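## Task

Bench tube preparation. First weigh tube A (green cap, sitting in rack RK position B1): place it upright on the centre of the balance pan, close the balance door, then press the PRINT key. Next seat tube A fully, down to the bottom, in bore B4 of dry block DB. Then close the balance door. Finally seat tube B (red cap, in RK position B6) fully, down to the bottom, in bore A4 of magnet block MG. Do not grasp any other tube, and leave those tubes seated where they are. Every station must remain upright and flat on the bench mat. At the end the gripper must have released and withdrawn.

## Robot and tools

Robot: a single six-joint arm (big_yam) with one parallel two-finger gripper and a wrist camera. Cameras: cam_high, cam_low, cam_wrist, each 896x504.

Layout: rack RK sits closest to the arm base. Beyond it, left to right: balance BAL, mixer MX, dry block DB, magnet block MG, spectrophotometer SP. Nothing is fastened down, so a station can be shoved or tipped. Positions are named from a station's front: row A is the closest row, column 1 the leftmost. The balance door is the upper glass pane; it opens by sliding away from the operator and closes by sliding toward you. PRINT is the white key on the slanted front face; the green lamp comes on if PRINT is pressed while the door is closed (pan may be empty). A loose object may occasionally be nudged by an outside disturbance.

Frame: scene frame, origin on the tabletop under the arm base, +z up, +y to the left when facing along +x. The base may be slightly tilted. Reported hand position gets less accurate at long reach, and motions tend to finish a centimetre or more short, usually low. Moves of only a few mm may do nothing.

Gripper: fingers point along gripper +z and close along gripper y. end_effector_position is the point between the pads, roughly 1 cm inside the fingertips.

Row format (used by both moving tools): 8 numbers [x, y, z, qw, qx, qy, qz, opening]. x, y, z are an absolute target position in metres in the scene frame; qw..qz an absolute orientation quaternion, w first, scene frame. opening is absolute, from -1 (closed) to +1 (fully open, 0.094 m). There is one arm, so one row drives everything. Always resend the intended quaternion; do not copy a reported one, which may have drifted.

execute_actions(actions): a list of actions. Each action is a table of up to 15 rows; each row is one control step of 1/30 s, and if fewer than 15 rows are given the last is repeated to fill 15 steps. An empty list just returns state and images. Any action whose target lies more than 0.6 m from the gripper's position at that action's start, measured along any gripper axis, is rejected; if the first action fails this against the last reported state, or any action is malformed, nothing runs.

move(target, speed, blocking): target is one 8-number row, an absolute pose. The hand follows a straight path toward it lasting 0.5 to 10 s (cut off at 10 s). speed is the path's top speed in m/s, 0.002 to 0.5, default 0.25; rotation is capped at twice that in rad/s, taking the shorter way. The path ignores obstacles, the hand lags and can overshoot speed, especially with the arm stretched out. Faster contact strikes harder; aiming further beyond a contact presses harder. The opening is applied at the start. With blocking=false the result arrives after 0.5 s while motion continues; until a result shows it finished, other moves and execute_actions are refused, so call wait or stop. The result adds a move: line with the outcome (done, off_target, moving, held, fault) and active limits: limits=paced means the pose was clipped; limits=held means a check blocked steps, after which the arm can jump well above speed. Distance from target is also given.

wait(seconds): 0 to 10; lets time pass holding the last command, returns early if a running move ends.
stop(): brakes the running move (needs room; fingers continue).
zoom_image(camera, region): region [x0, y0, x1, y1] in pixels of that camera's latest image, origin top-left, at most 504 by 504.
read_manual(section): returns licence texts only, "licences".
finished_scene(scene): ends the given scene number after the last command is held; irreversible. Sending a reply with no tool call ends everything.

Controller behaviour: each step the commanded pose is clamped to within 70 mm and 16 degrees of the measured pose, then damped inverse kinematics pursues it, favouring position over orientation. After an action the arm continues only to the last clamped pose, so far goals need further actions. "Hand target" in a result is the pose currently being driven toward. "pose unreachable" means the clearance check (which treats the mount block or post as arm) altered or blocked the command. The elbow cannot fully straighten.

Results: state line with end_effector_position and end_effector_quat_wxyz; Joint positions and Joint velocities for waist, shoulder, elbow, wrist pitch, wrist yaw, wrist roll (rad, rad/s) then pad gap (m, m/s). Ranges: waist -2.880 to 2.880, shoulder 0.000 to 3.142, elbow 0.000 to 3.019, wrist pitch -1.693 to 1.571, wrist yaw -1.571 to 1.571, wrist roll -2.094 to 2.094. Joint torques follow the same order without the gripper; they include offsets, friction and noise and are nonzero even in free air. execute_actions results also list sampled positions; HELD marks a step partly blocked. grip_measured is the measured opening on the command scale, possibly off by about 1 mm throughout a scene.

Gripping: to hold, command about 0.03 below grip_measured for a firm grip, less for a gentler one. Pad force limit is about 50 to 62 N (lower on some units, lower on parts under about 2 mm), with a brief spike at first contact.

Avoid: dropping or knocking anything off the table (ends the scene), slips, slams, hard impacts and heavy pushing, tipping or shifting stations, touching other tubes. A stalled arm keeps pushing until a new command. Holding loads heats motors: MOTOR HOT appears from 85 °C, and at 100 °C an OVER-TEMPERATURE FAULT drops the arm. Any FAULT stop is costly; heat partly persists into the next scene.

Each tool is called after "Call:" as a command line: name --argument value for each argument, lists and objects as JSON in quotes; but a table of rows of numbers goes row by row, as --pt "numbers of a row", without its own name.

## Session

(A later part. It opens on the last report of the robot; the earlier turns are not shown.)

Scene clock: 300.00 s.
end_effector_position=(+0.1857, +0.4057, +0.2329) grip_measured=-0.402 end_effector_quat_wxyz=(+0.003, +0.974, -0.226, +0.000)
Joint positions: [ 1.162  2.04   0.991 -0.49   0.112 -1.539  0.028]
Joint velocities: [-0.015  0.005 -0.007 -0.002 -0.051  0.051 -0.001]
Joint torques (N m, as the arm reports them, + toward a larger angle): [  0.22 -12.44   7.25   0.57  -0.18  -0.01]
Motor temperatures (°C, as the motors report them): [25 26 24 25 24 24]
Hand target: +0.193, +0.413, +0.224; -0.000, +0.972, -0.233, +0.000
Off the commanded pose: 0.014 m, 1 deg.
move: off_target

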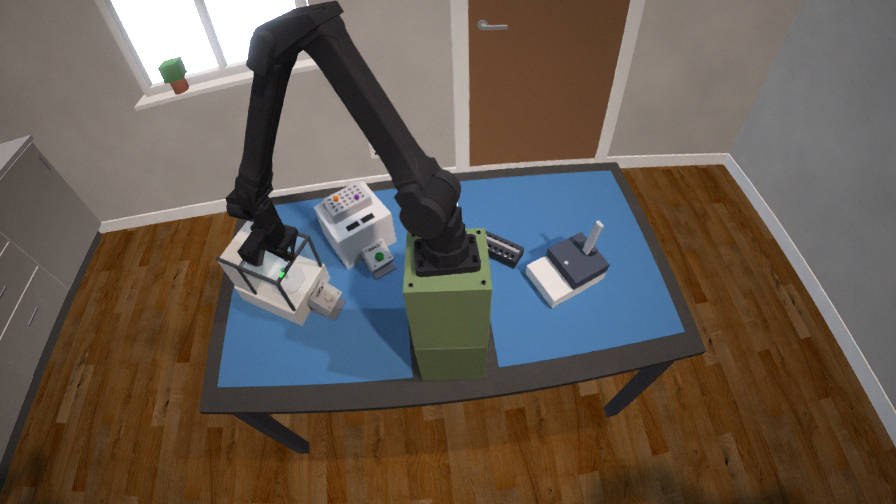

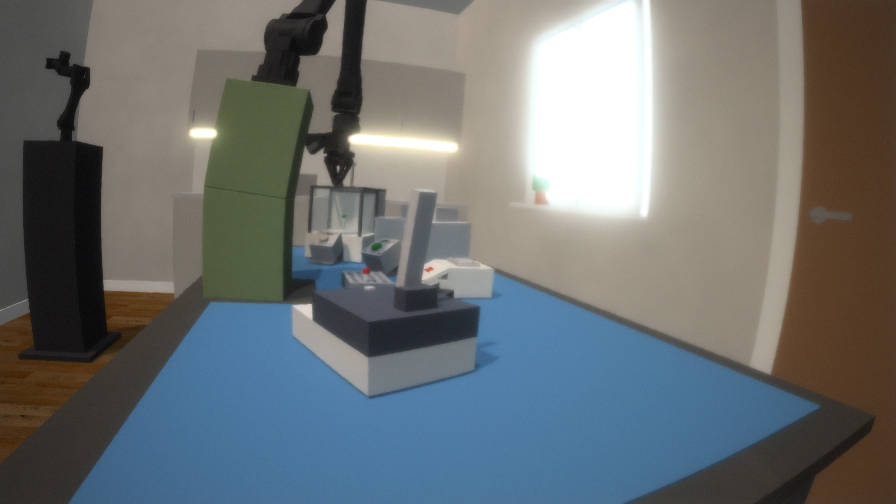

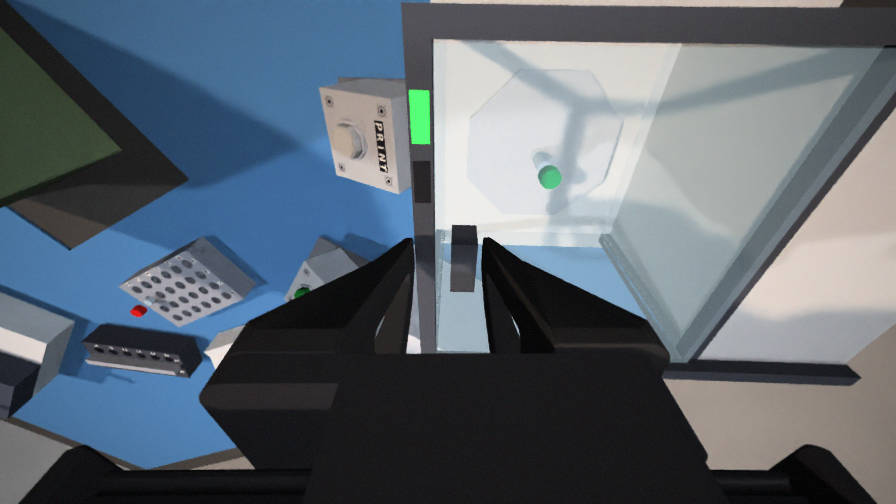

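Call:
execute_actions --actions '[[[0.195,0.417,0.224,0,-0.9724,0.2334,0,-0.4],[0.196,0.419,0.224,0,-0.9724,0.2334,0,-0.4]]]'

Scene clock: 303.53 s.
end_effector_position=(+0.1910, +0.4169, +0.2353) grip_measured=-0.402 end_effector_quat_wxyz=(-0.006, +0.974, -0.227, +0.002)
Joint positions: [ 1.162  2.044  1.014 -0.49   0.112 -1.539  0.028]
Joint velocities: [ 0.005 -0.005 -0.007 -0.002  0.022  0.007  0.   ]
Joint torques (N m, as the arm reports them, + toward a larger angle): [  0.15 -12.48   7.11   0.04  -0.18  -0.02]
Motor temperatures (°C, as the motors report them): [25 26 24 25 24 24]
Hand target: +0.196, +0.418, +0.224; +0.000, +0.972, -0.233, +0.000
Off the commanded pose: 0.012 m, 1 deg.
Step readings (end_effector_position):
0: (+0.1857, +0.4057, +0.2329)
1: (+0.1859, +0.4061, +0.2331)
2: (+0.1863, +0.4071, +0.2332)
4: (+0.1881, +0.4108, +0.2335)
8: (+0.1909, +0.4166, +0.2353)
15: end_effector_position above

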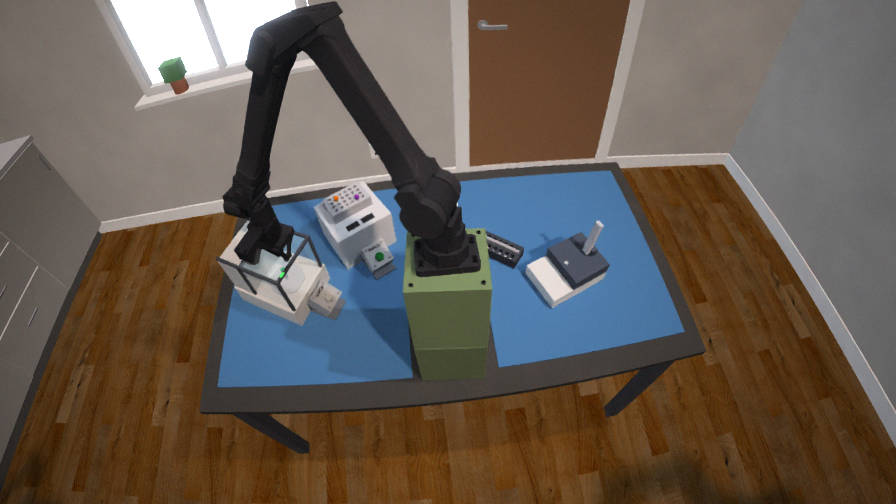

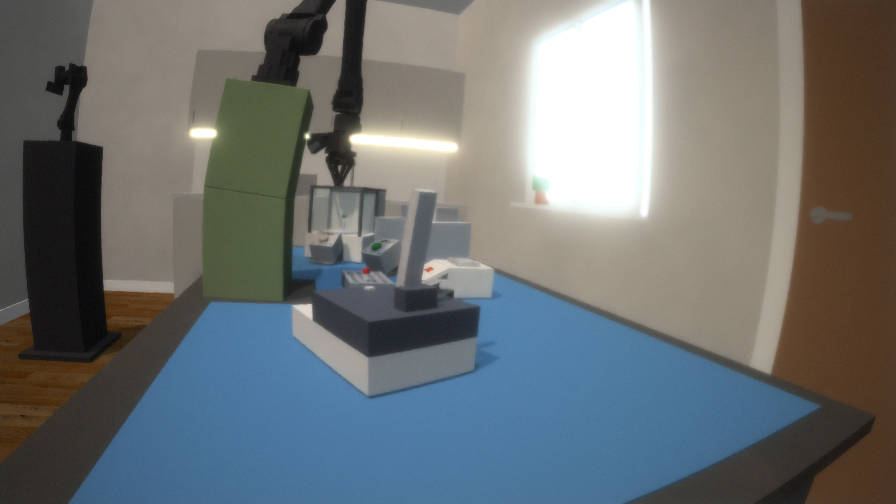

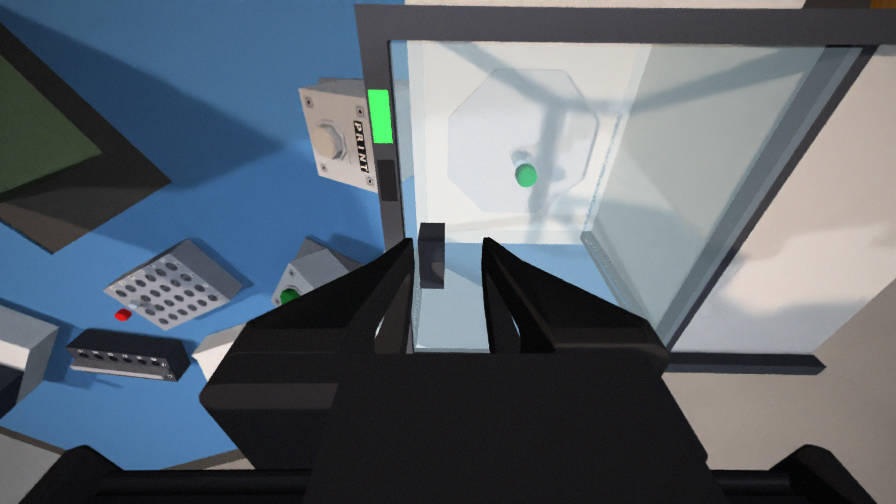

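Call:
execute_actions --actions '[[[0.196,0.419,0.222,0,-0.9724,0.2334,0,-0.5],[0.196,0.419,0.222,0,-0.9724,0.2334,0,-0.55],[0.196,0.419,0.222,0,-0.9724,0.2334,0,-0.58],[0.196,0.419,0.222,0,-0.9724,0.2334,0,-0.61],[0.196,0.419,0.222,0,-0.9724,0.2334,0,-0.64],[0.196,0.419,0.222,0,-0.9724,0.2334,0,-0.67],[0.196,0.419,0.222,0,-0.9724,0.2334,0,-0.70],[0.196,0.419,0.222,0,-0.9724,0.2334,0,-0.73],[0.196,0.419,0.222,0,-0.9724,0.2334,0,-0.76],[0.196,0.419,0.222,0,-0.9724,0.2334,0,-0.79],[0.196,0.419,0.222,0,-0.9724,0.2334,0,-0.82],[0.196,0.419,0.222,0,-0.9724,0.2334,0,-0.84]]]'

Call:
move --target '[0.251,0.535,0.222,0,-0.9724,0.2334,0,-0.84]' --speed 0.05

Scene clock: 313.50 s.
end_effector_position=(+0.1896, +0.4145, +0.2330) grip_measured=-0.812 end_effector_quat_wxyz=(-0.001, +0.974, -0.226, +0.001)
Joint positions: [ 1.162  2.049  1.014 -0.496  0.112 -1.539  0.009]
Joint velocities: [-0.015 -0.005 -0.012 -0.007  0.022  0.022 -0.   ]
Joint torques (N m, as the arm reports them, + toward a larger angle): [  0.17 -12.34   7.15   0.4   -0.18  -0.01]
Motor temperatures (°C, as the motors report them): [25 26 25 25 24 24]
Hand target: +0.196, +0.419, +0.222; -0.000, +0.972, -0.233, +0.000
Off the commanded pose: 0.013 m, 1 deg.
Step readings (end_effector_position):
0: (+0.1910, +0.4169, +0.2353)
1: (+0.1910, +0.4169, +0.2353)
2: (+0.1910, +0.4168, +0.2351)
4: (+0.1905, +0.4160, +0.2343)
8: (+0.1898, +0.4147, +0.2331)
15: end_effector_position above

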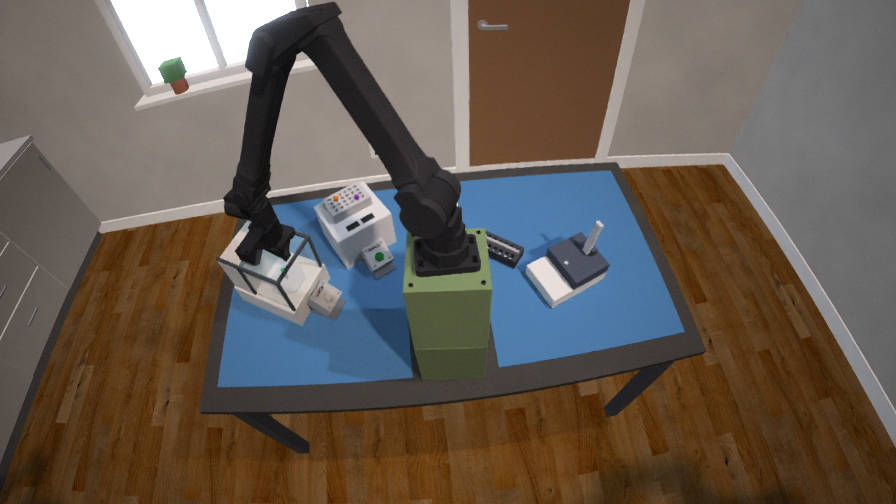

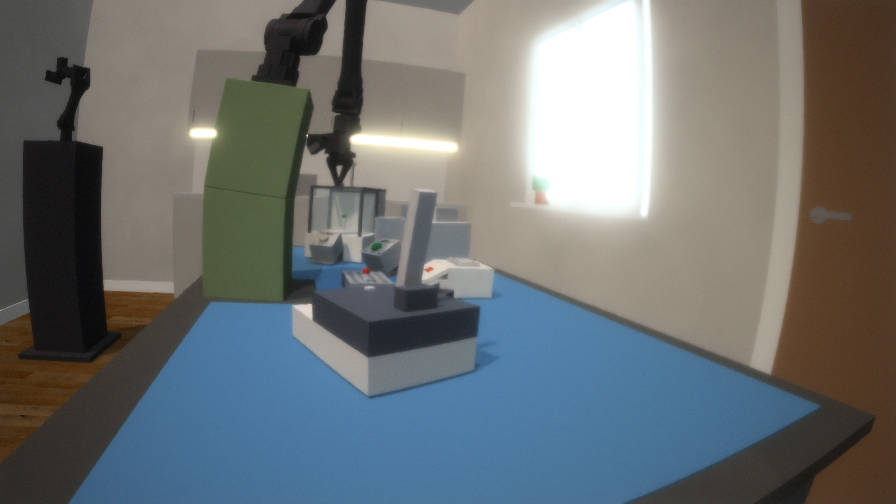

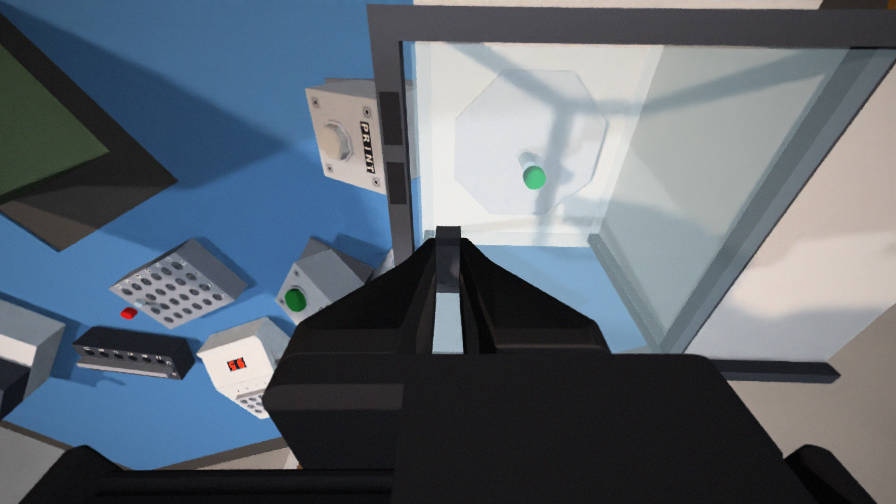

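Scene clock: 316.50 s.
end_effector_position=(+0.2437, +0.5191, +0.2358) grip_measured=-0.812 end_effector_quat_wxyz=(+0.006, +0.973, -0.230, +0.000)
Joint positions: [ 1.152  2.227  1.426 -0.743  0.113 -1.539  0.009]
Joint velocities: [ 0.015 -0.005 -0.007  0.007 -0.022  0.022 -0.001]
Joint torques (N m, as the arm reports them, + toward a larger angle): [  1.24 -15.25  11.44   0.33  -0.2   -0.03]
Motor temperatures (°C, as the motors report them): [25 26 25 25 24 24]
Hand target: +0.251, +0.533, +0.224; -0.000, +0.972, -0.234, +0.000
Off the commanded pose: 0.022 m, 1 deg.
move: off_target

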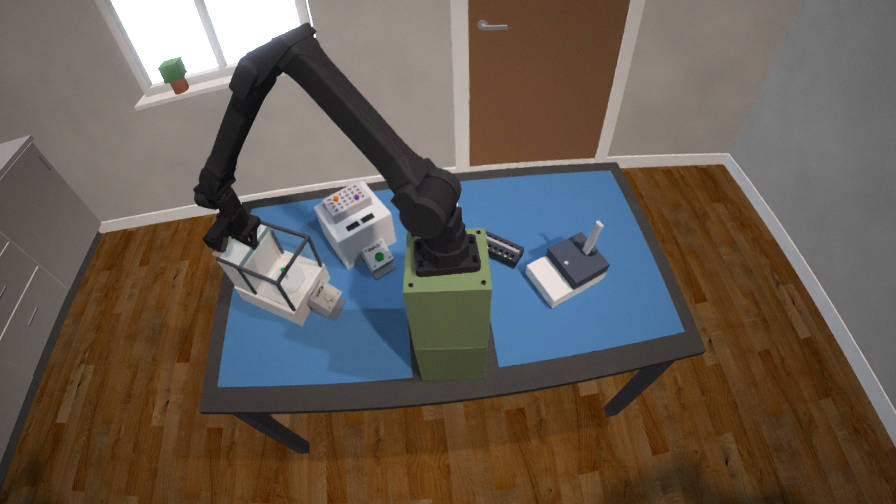

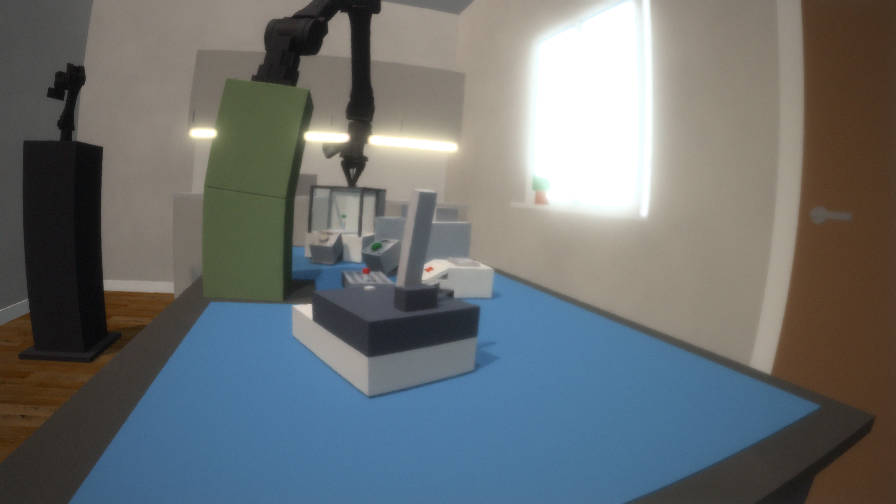

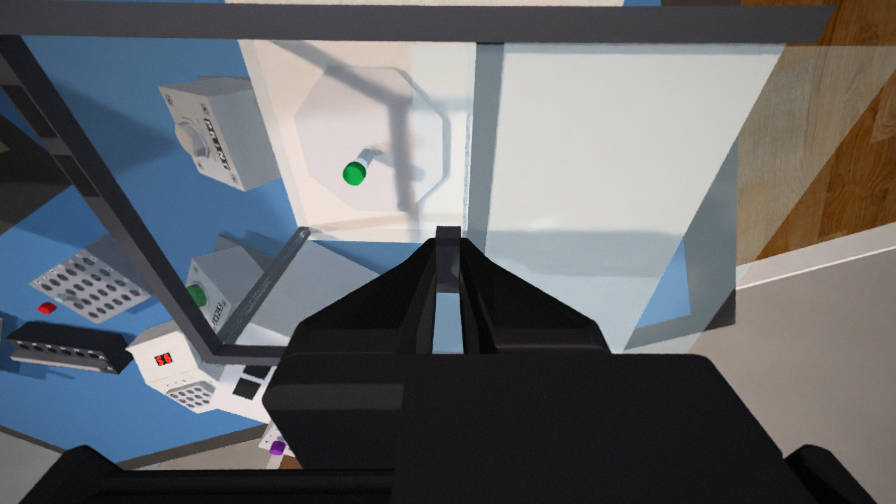

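Call:
execute_actions --actions '[[[0.247,0.525,0.226,0,-0.9724,0.2334,0,-0.84],[0.247,0.525,0.226,0,-0.9724,0.2334,0,-0.84],[0.247,0.525,0.226,0,-0.9724,0.2334,0,-0.4]],[[0.247,0.525,0.24,0,-0.9724,0.2334,0,-0.4],[0.247,0.525,0.25,0,-0.9724,0.2334,0,-0.4],[0.247,0.525,0.26,0,-0.9724,0.2334,0,-0.4],[0.247,0.525,0.27,0,-0.9724,0.2334,0,-0.4]]]'

Call:
move --target '[0.212,0.445,0.26,0.0285,-0.9651,0.2317,0.1185,-0.4]' --speed 0.12

Call:
move --target '[0.2235,0.458,0.15,0.0285,-0.9651,0.2317,0.1185,-0.4]' --speed 0.08

Scene clock: 323.23 s.
end_effector_position=(+0.2475, +0.5204, +0.2627) grip_measured=-0.402 end_effector_quat_wxyz=(+0.003, +0.973, -0.230, +0.001)
Joint positions: [ 1.152  2.178  1.426 -0.786  0.113 -1.539  0.028]
Joint velocities: [-0.005  0.005 -0.002  0.007  0.022  0.037 -0.001]
Joint torques (N m, as the arm reports them, + toward a larger angle): [  1.76 -19.15   7.86  -0.49  -0.2    0.05]
Motor temperatures (°C, as the motors report them): [25 26 26 25 24 24]
Hand target: +0.247, +0.525, +0.270; -0.000, +0.972, -0.233, -0.000
Off the commanded pose: 0.009 m, 1 deg.
Step readings (end_effector_position; steps 1 to 15: 1st action; 16 to 30: 2nd action):
0: (+0.2437, +0.5191, +0.2358)
1: (+0.2437, +0.5191, +0.2358)
2: (+0.2437, +0.5191, +0.2358)
4: (+0.2441, +0.5202, +0.2357)
8: (+0.2448, +0.5215, +0.2357)
15: (+0.2448, +0.5215, +0.2357)
16: (+0.2447, +0.5214, +0.2357)
17: (+0.2444, +0.5207, +0.2357)
19: (+0.2430, +0.5171, +0.2381)
23: (+0.2438, +0.5157, +0.2494)
30: end_effector_position above

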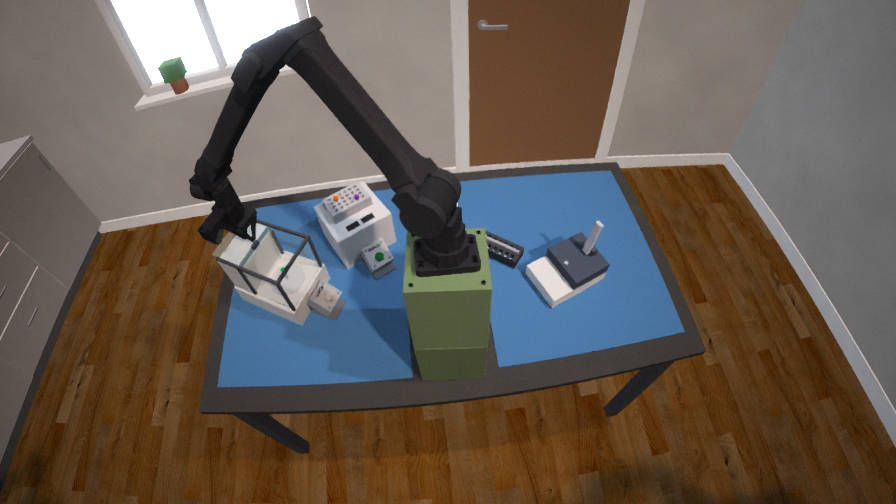

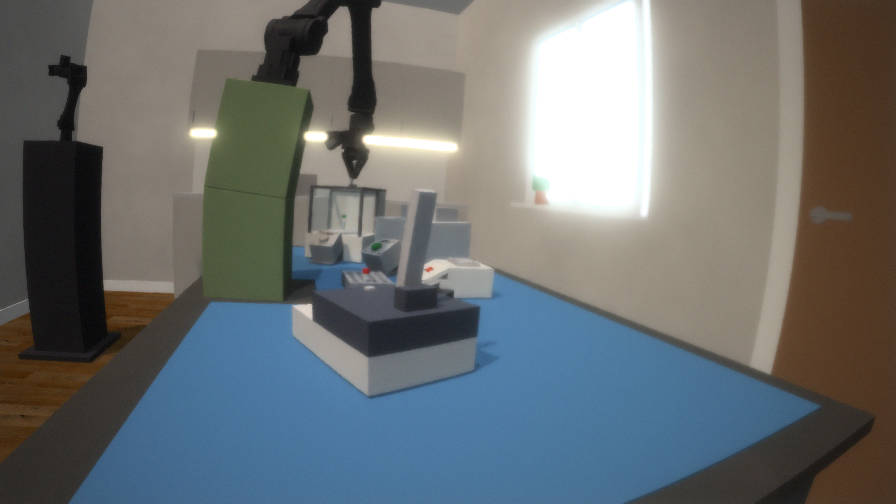

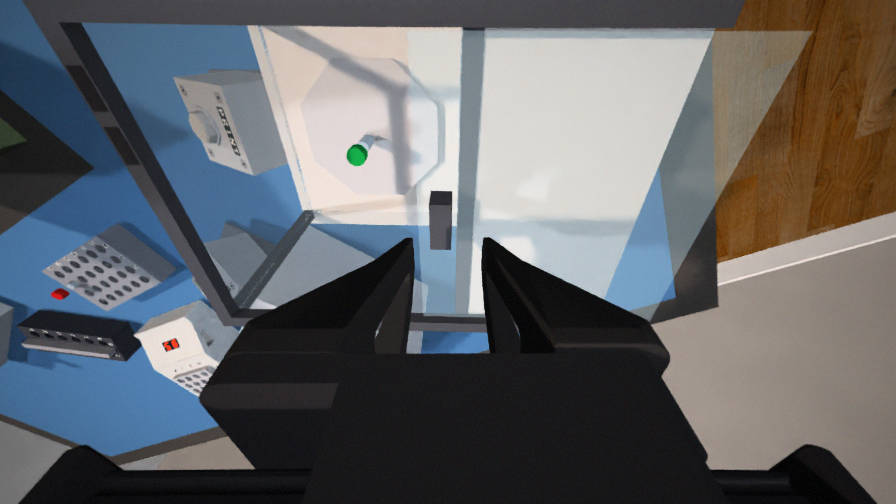

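Scene clock: 324.60 s.
end_effector_position=(+0.2058, +0.4426, +0.2513) grip_measured=-0.402 end_effector_quat_wxyz=(-0.015, +0.964, -0.236, -0.120)
Joint positions: [ 1.075  2.064  1.136 -0.631 -0.133 -1.603  0.028]
Joint velocities: [-0.005 -0.024 -0.012  0.012  0.007  0.007  0.   ]
Joint torques (N m, as the arm reports them, + toward a larger angle): [  0.48 -17.49   5.18   0.44  -0.39  -0.18]
Motor temperatures (°C, as the motors report them): [25 27 26 25 24 24]
Hand target: +0.212, +0.445, +0.259; -0.029, +0.965, -0.232, -0.118
Off the commanded pose: 0.011 m, 2 deg.
move: off_target

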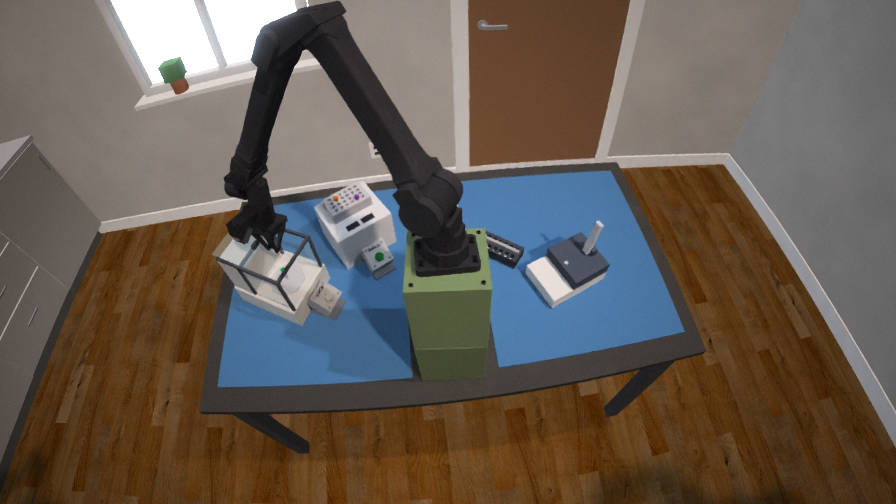

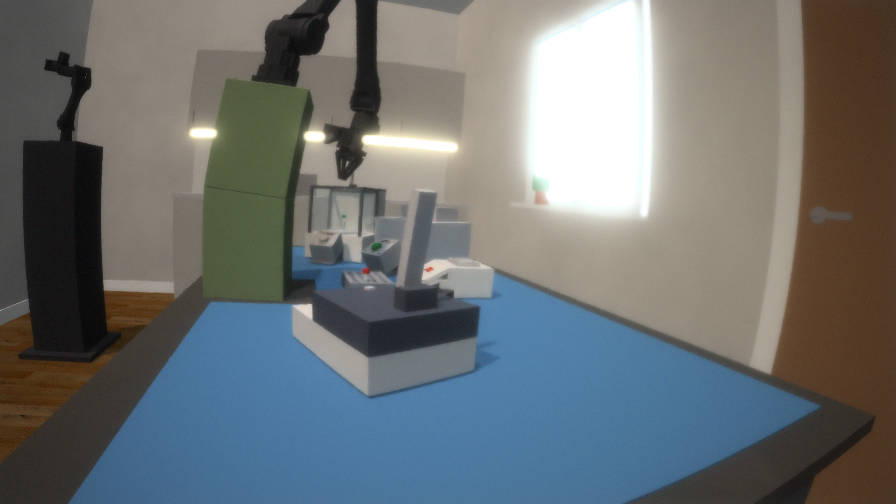

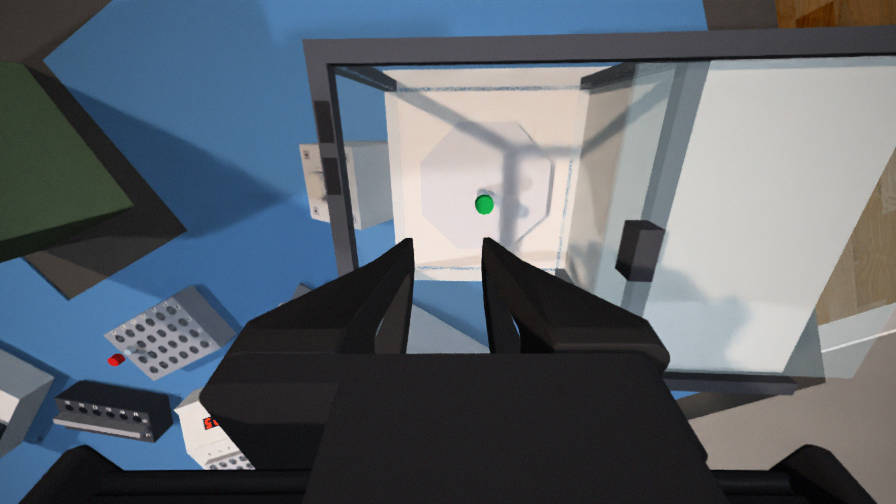

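Scene clock: 326.23 s.
end_effector_position=(+0.2172, +0.4539, +0.1613) grip_measured=-0.402 end_effector_quat_wxyz=(-0.024, +0.965, -0.234, -0.118)
Joint positions: [ 1.047  2.284  1.217 -0.477 -0.134 -1.635  0.028]
Joint velocities: [-0.005 -0.015  0.017 -0.002 -0.066 -0.11  -0.001]
Joint torques (N m, as the arm reports them, + toward a larger angle): [  0.44 -14.53   6.84   0.44  -0.39  -0.17]
Motor temperatures (°C, as the motors report them): [25 27 26 25 24 24]
Hand target: +0.224, +0.458, +0.150; -0.029, +0.965, -0.232, -0.118
Off the commanded pose: 0.014 m, 1 deg.
move: off_target

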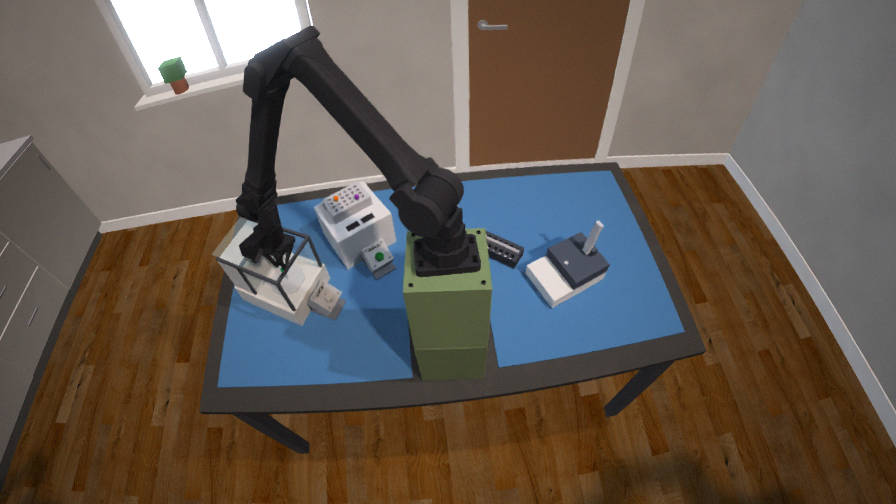

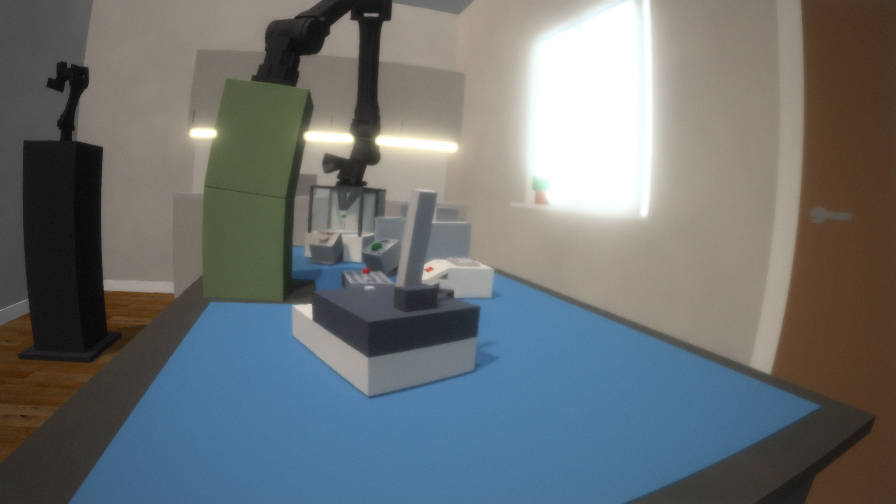

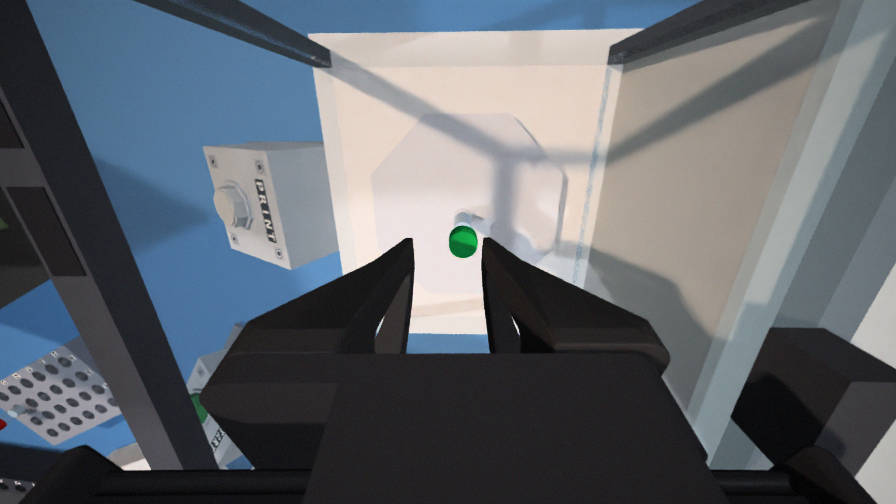

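Call:
execute_actions --actions '[]'

Scene clock: 353.80 s.
end_effector_position=(+0.2177, +0.4547, +0.1616) grip_measured=-0.402 end_effector_quat_wxyz=(-0.025, +0.965, -0.234, -0.117)
Joint positions: [ 1.047  2.284  1.219 -0.477 -0.134 -1.635  0.028]
Joint velocities: [-0.005  0.005 -0.002 -0.002 -0.081 -0.022 -0.002]
Joint torques (N m, as the arm reports them, + toward a larger angle): [  0.47 -14.65   6.79   0.43  -0.39  -0.18]
Motor temperatures (°C, as the motors report them): [25 27 25 25 24 24]
Hand target: +0.224, +0.458, +0.150; -0.029, +0.965, -0.232, -0.118
Off the commanded pose: 0.013 m, 0 deg.

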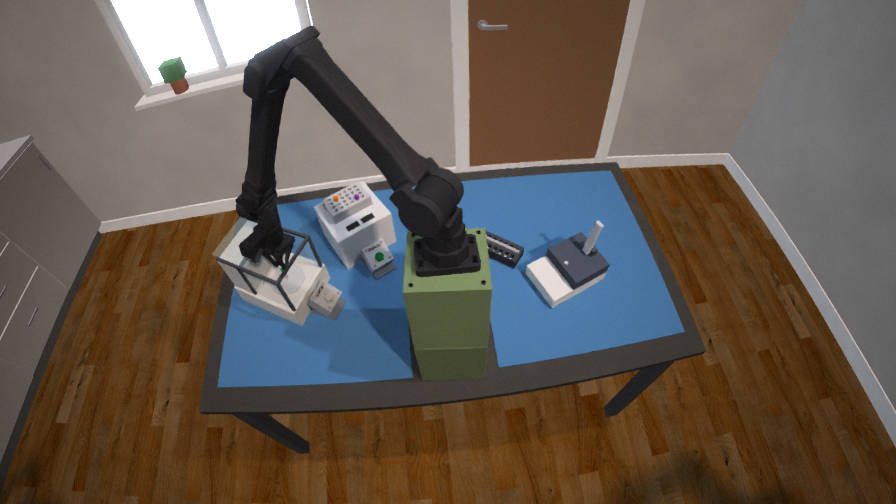

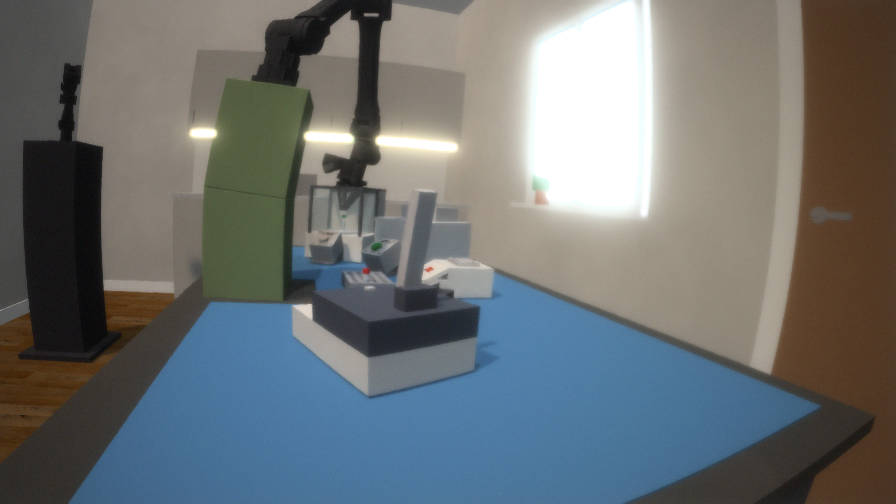

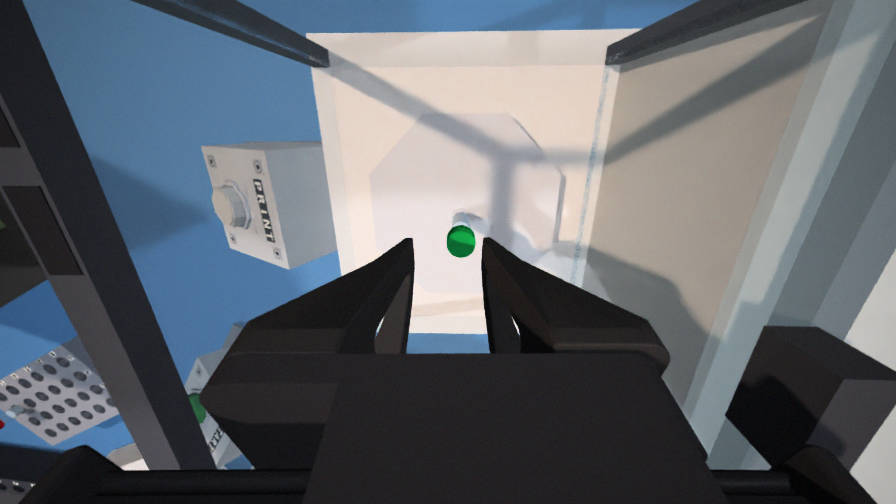

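Call:
execute_actions --actions '[[[0.2245,0.460,0.146,0.0285,-0.9651,0.2317,0.1185,-0.3]],[[0.2245,0.460,0.140,0.0285,-0.9651,0.2317,0.1185,-0.3]],[[0.2245,0.460,0.134,0.0285,-0.9651,0.2317,0.1185,-0.3]],[[0.2245,0.460,0.128,0.0285,-0.9651,0.2317,0.1185,-0.3]]]'

Scene clock: 360.33 s.
end_effector_position=(+0.2204, +0.4606, +0.1504) grip_measured=-0.302 end_effector_quat_wxyz=(-0.032, +0.965, -0.233, -0.116)
Joint positions: [ 1.046  2.314  1.239 -0.454 -0.135 -1.638  0.033]
Joint velocities: [-0.005  0.005  0.007  0.007  0.022 -0.037  0.   ]
Joint torques (N m, as the arm reports them, + toward a larger angle): [  0.25 -13.23   7.03   0.65  -0.4   -0.19]
Motor temperatures (°C, as the motors report them): [25 27 25 25 24 24]
Hand target: +0.224, +0.459, +0.129; -0.029, +0.965, -0.232, -0.118
Off the commanded pose: 0.023 m, 0 deg.
Step readings (end_effector_position; steps 1 to 15: 1st action; 16 to 30: 2nd action; 31 to 45: 3rd action; 46 to 60: 4th action):
0: (+0.2177, +0.4547, +0.1616)
1: (+0.2178, +0.4549, +0.1616)
2: (+0.2181, +0.4555, +0.1615)
4: (+0.2187, +0.4566, +0.1611)
8: (+0.2197, +0.4582, +0.1612)
15: (+0.2198, +0.4584, +0.1613)
16: (+0.2197, +0.4584, +0.1610)
17: (+0.2200, +0.4589, +0.1602)
19: (+0.2202, +0.4597, +0.1582)
23: (+0.2190, +0.4585, +0.1548)
30: (+0.2187, +0.4581, +0.1541)
31: (+0.2188, +0.4580, +0.1537)
32: (+0.2192, +0.4587, +0.1533)
34: (+0.2197, +0.4595, +0.1516)
38: (+0.2200, +0.4598, +0.1504)
45: (+0.2200, +0.4598, +0.1504)
46: (+0.2201, +0.4601, +0.1504)
47: (+0.2202, +0.4603, +0.1504)
49: (+0.2204, +0.4605, +0.1504)
53: (+0.2204, +0.4606, +0.1504)
60: end_effector_position above

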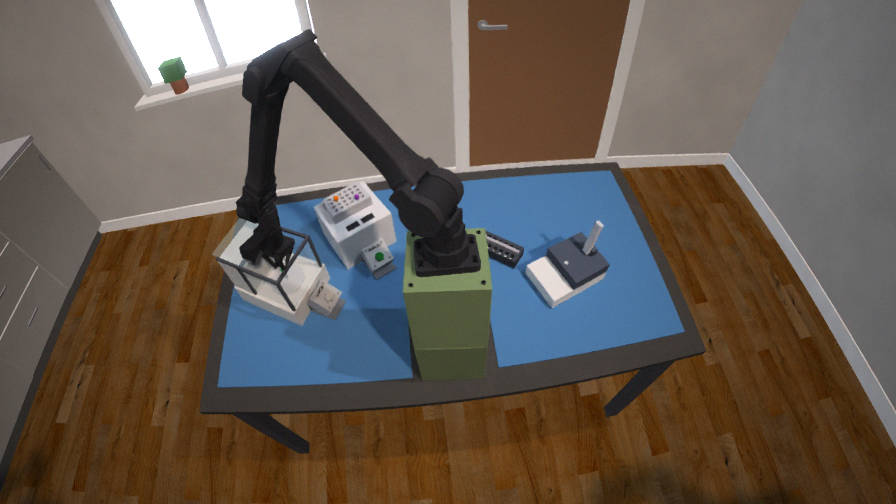

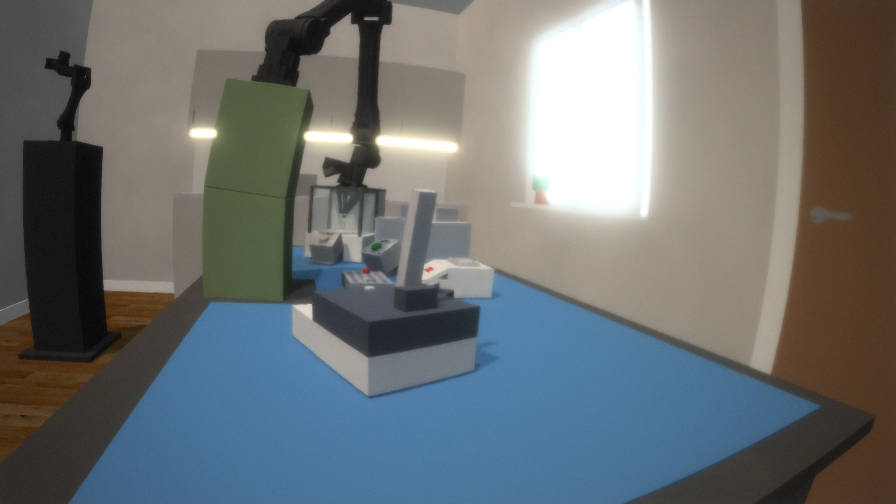

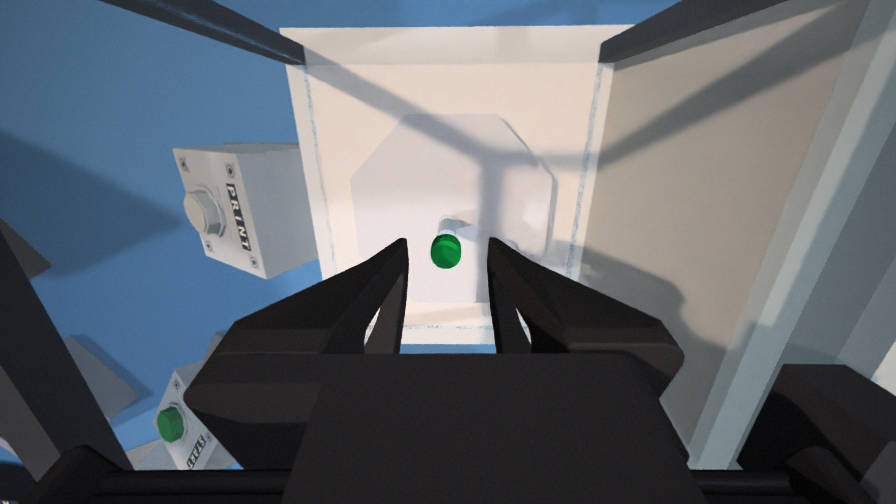

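Call:
execute_actions --actions '[[[0.2235,0.458,0.145,0.0285,-0.9651,0.2317,0.1185,-0.55]],[[0.2235,0.458,0.138,0.0285,-0.9651,0.2317,0.1185,-0.55]],[[0.2235,0.458,0.132,0.0285,-0.9651,0.2317,0.1185,-0.55]],[[0.2235,0.458,0.127,0.0285,-0.9651,0.2317,0.1185,-0.55]]]'

Scene clock: 369.17 s.
end_effector_position=(+0.2211, +0.4618, +0.1502) grip_measured=-0.548 end_effector_quat_wxyz=(-0.034, +0.965, -0.233, -0.115)
Joint positions: [ 1.046  2.314  1.239 -0.448 -0.135 -1.638  0.021]
Joint velocities: [ 0.015 -0.005  0.002  0.017  0.022  0.007  0.   ]
Joint torques (N m, as the arm reports them, + toward a larger angle): [  0.31 -13.21   6.47   0.67  -0.4   -0.19]
Motor temperatures (°C, as the motors report them): [25 27 25 25 24 24]
Hand target: +0.223, +0.457, +0.128; -0.028, +0.965, -0.232, -0.118
Off the commanded pose: 0.024 m, 1 deg.
Step readings (end_effector_position; steps 1 to 15: 1st action; 16 to 30: 2nd action; 31 to 45: 3rd action; 46 to 60: 4th action):
0: (+0.2204, +0.4606, +0.1504)
1: (+0.2204, +0.4606, +0.1504)
2: (+0.2204, +0.4606, +0.1504)
4: (+0.2204, +0.4606, +0.1504)
8: (+0.2204, +0.4606, +0.1504)
15: (+0.2204, +0.4606, +0.1504)
16: (+0.2204, +0.4606, +0.1504)
17: (+0.2204, +0.4606, +0.1504)
19: (+0.2204, +0.4606, +0.1504)
23: (+0.2204, +0.4606, +0.1504)
30: (+0.2204, +0.4606, +0.1504)
31: (+0.2204, +0.4606, +0.1504)
32: (+0.2204, +0.4606, +0.1504)
34: (+0.2204, +0.4606, +0.1504)
38: (+0.2204, +0.4606, +0.1504)
45: (+0.2204, +0.4606, +0.1504)
46: (+0.2205, +0.4608, +0.1504)
47: (+0.2206, +0.4610, +0.1502)
49: (+0.2210, +0.4616, +0.1502)
53: (+0.2211, +0.4618, +0.1502)
60: end_effector_position above

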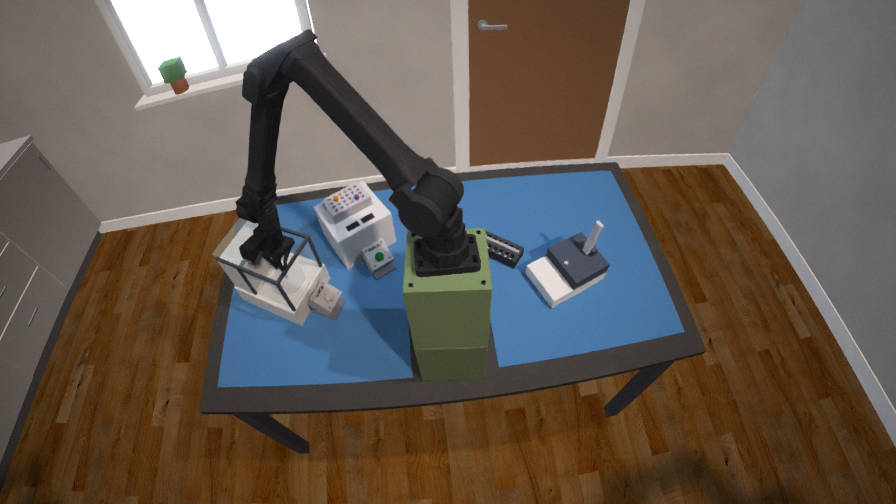

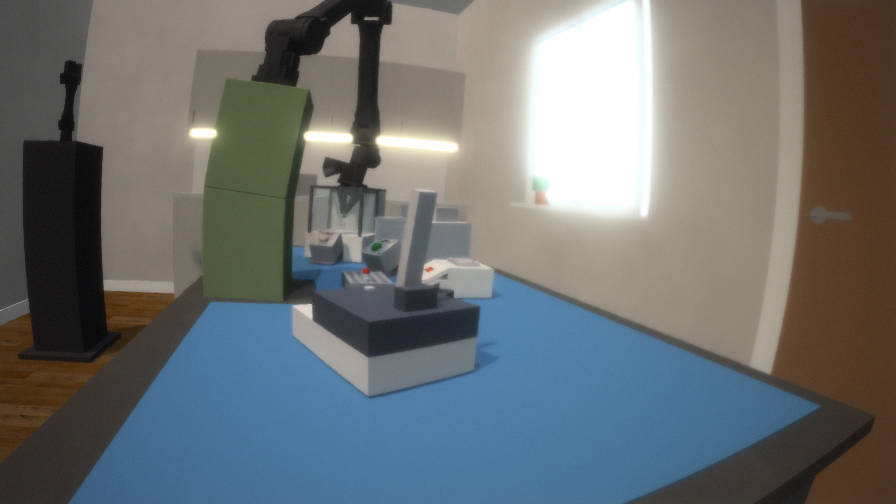

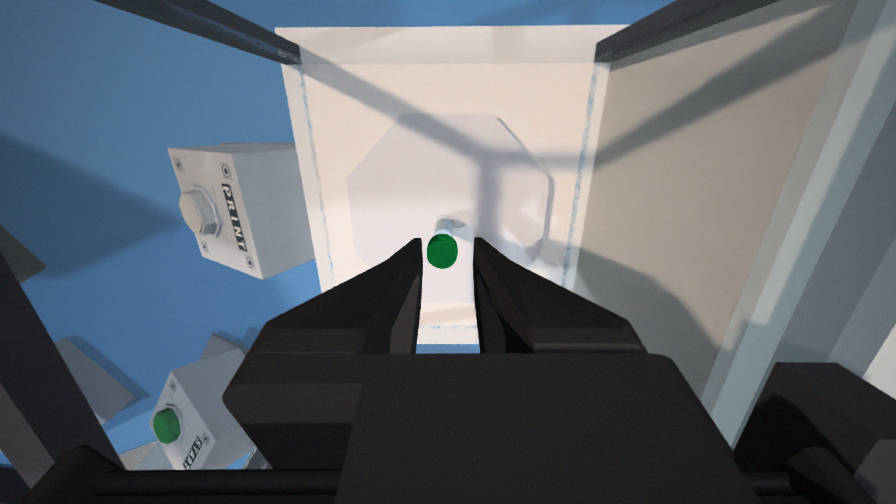

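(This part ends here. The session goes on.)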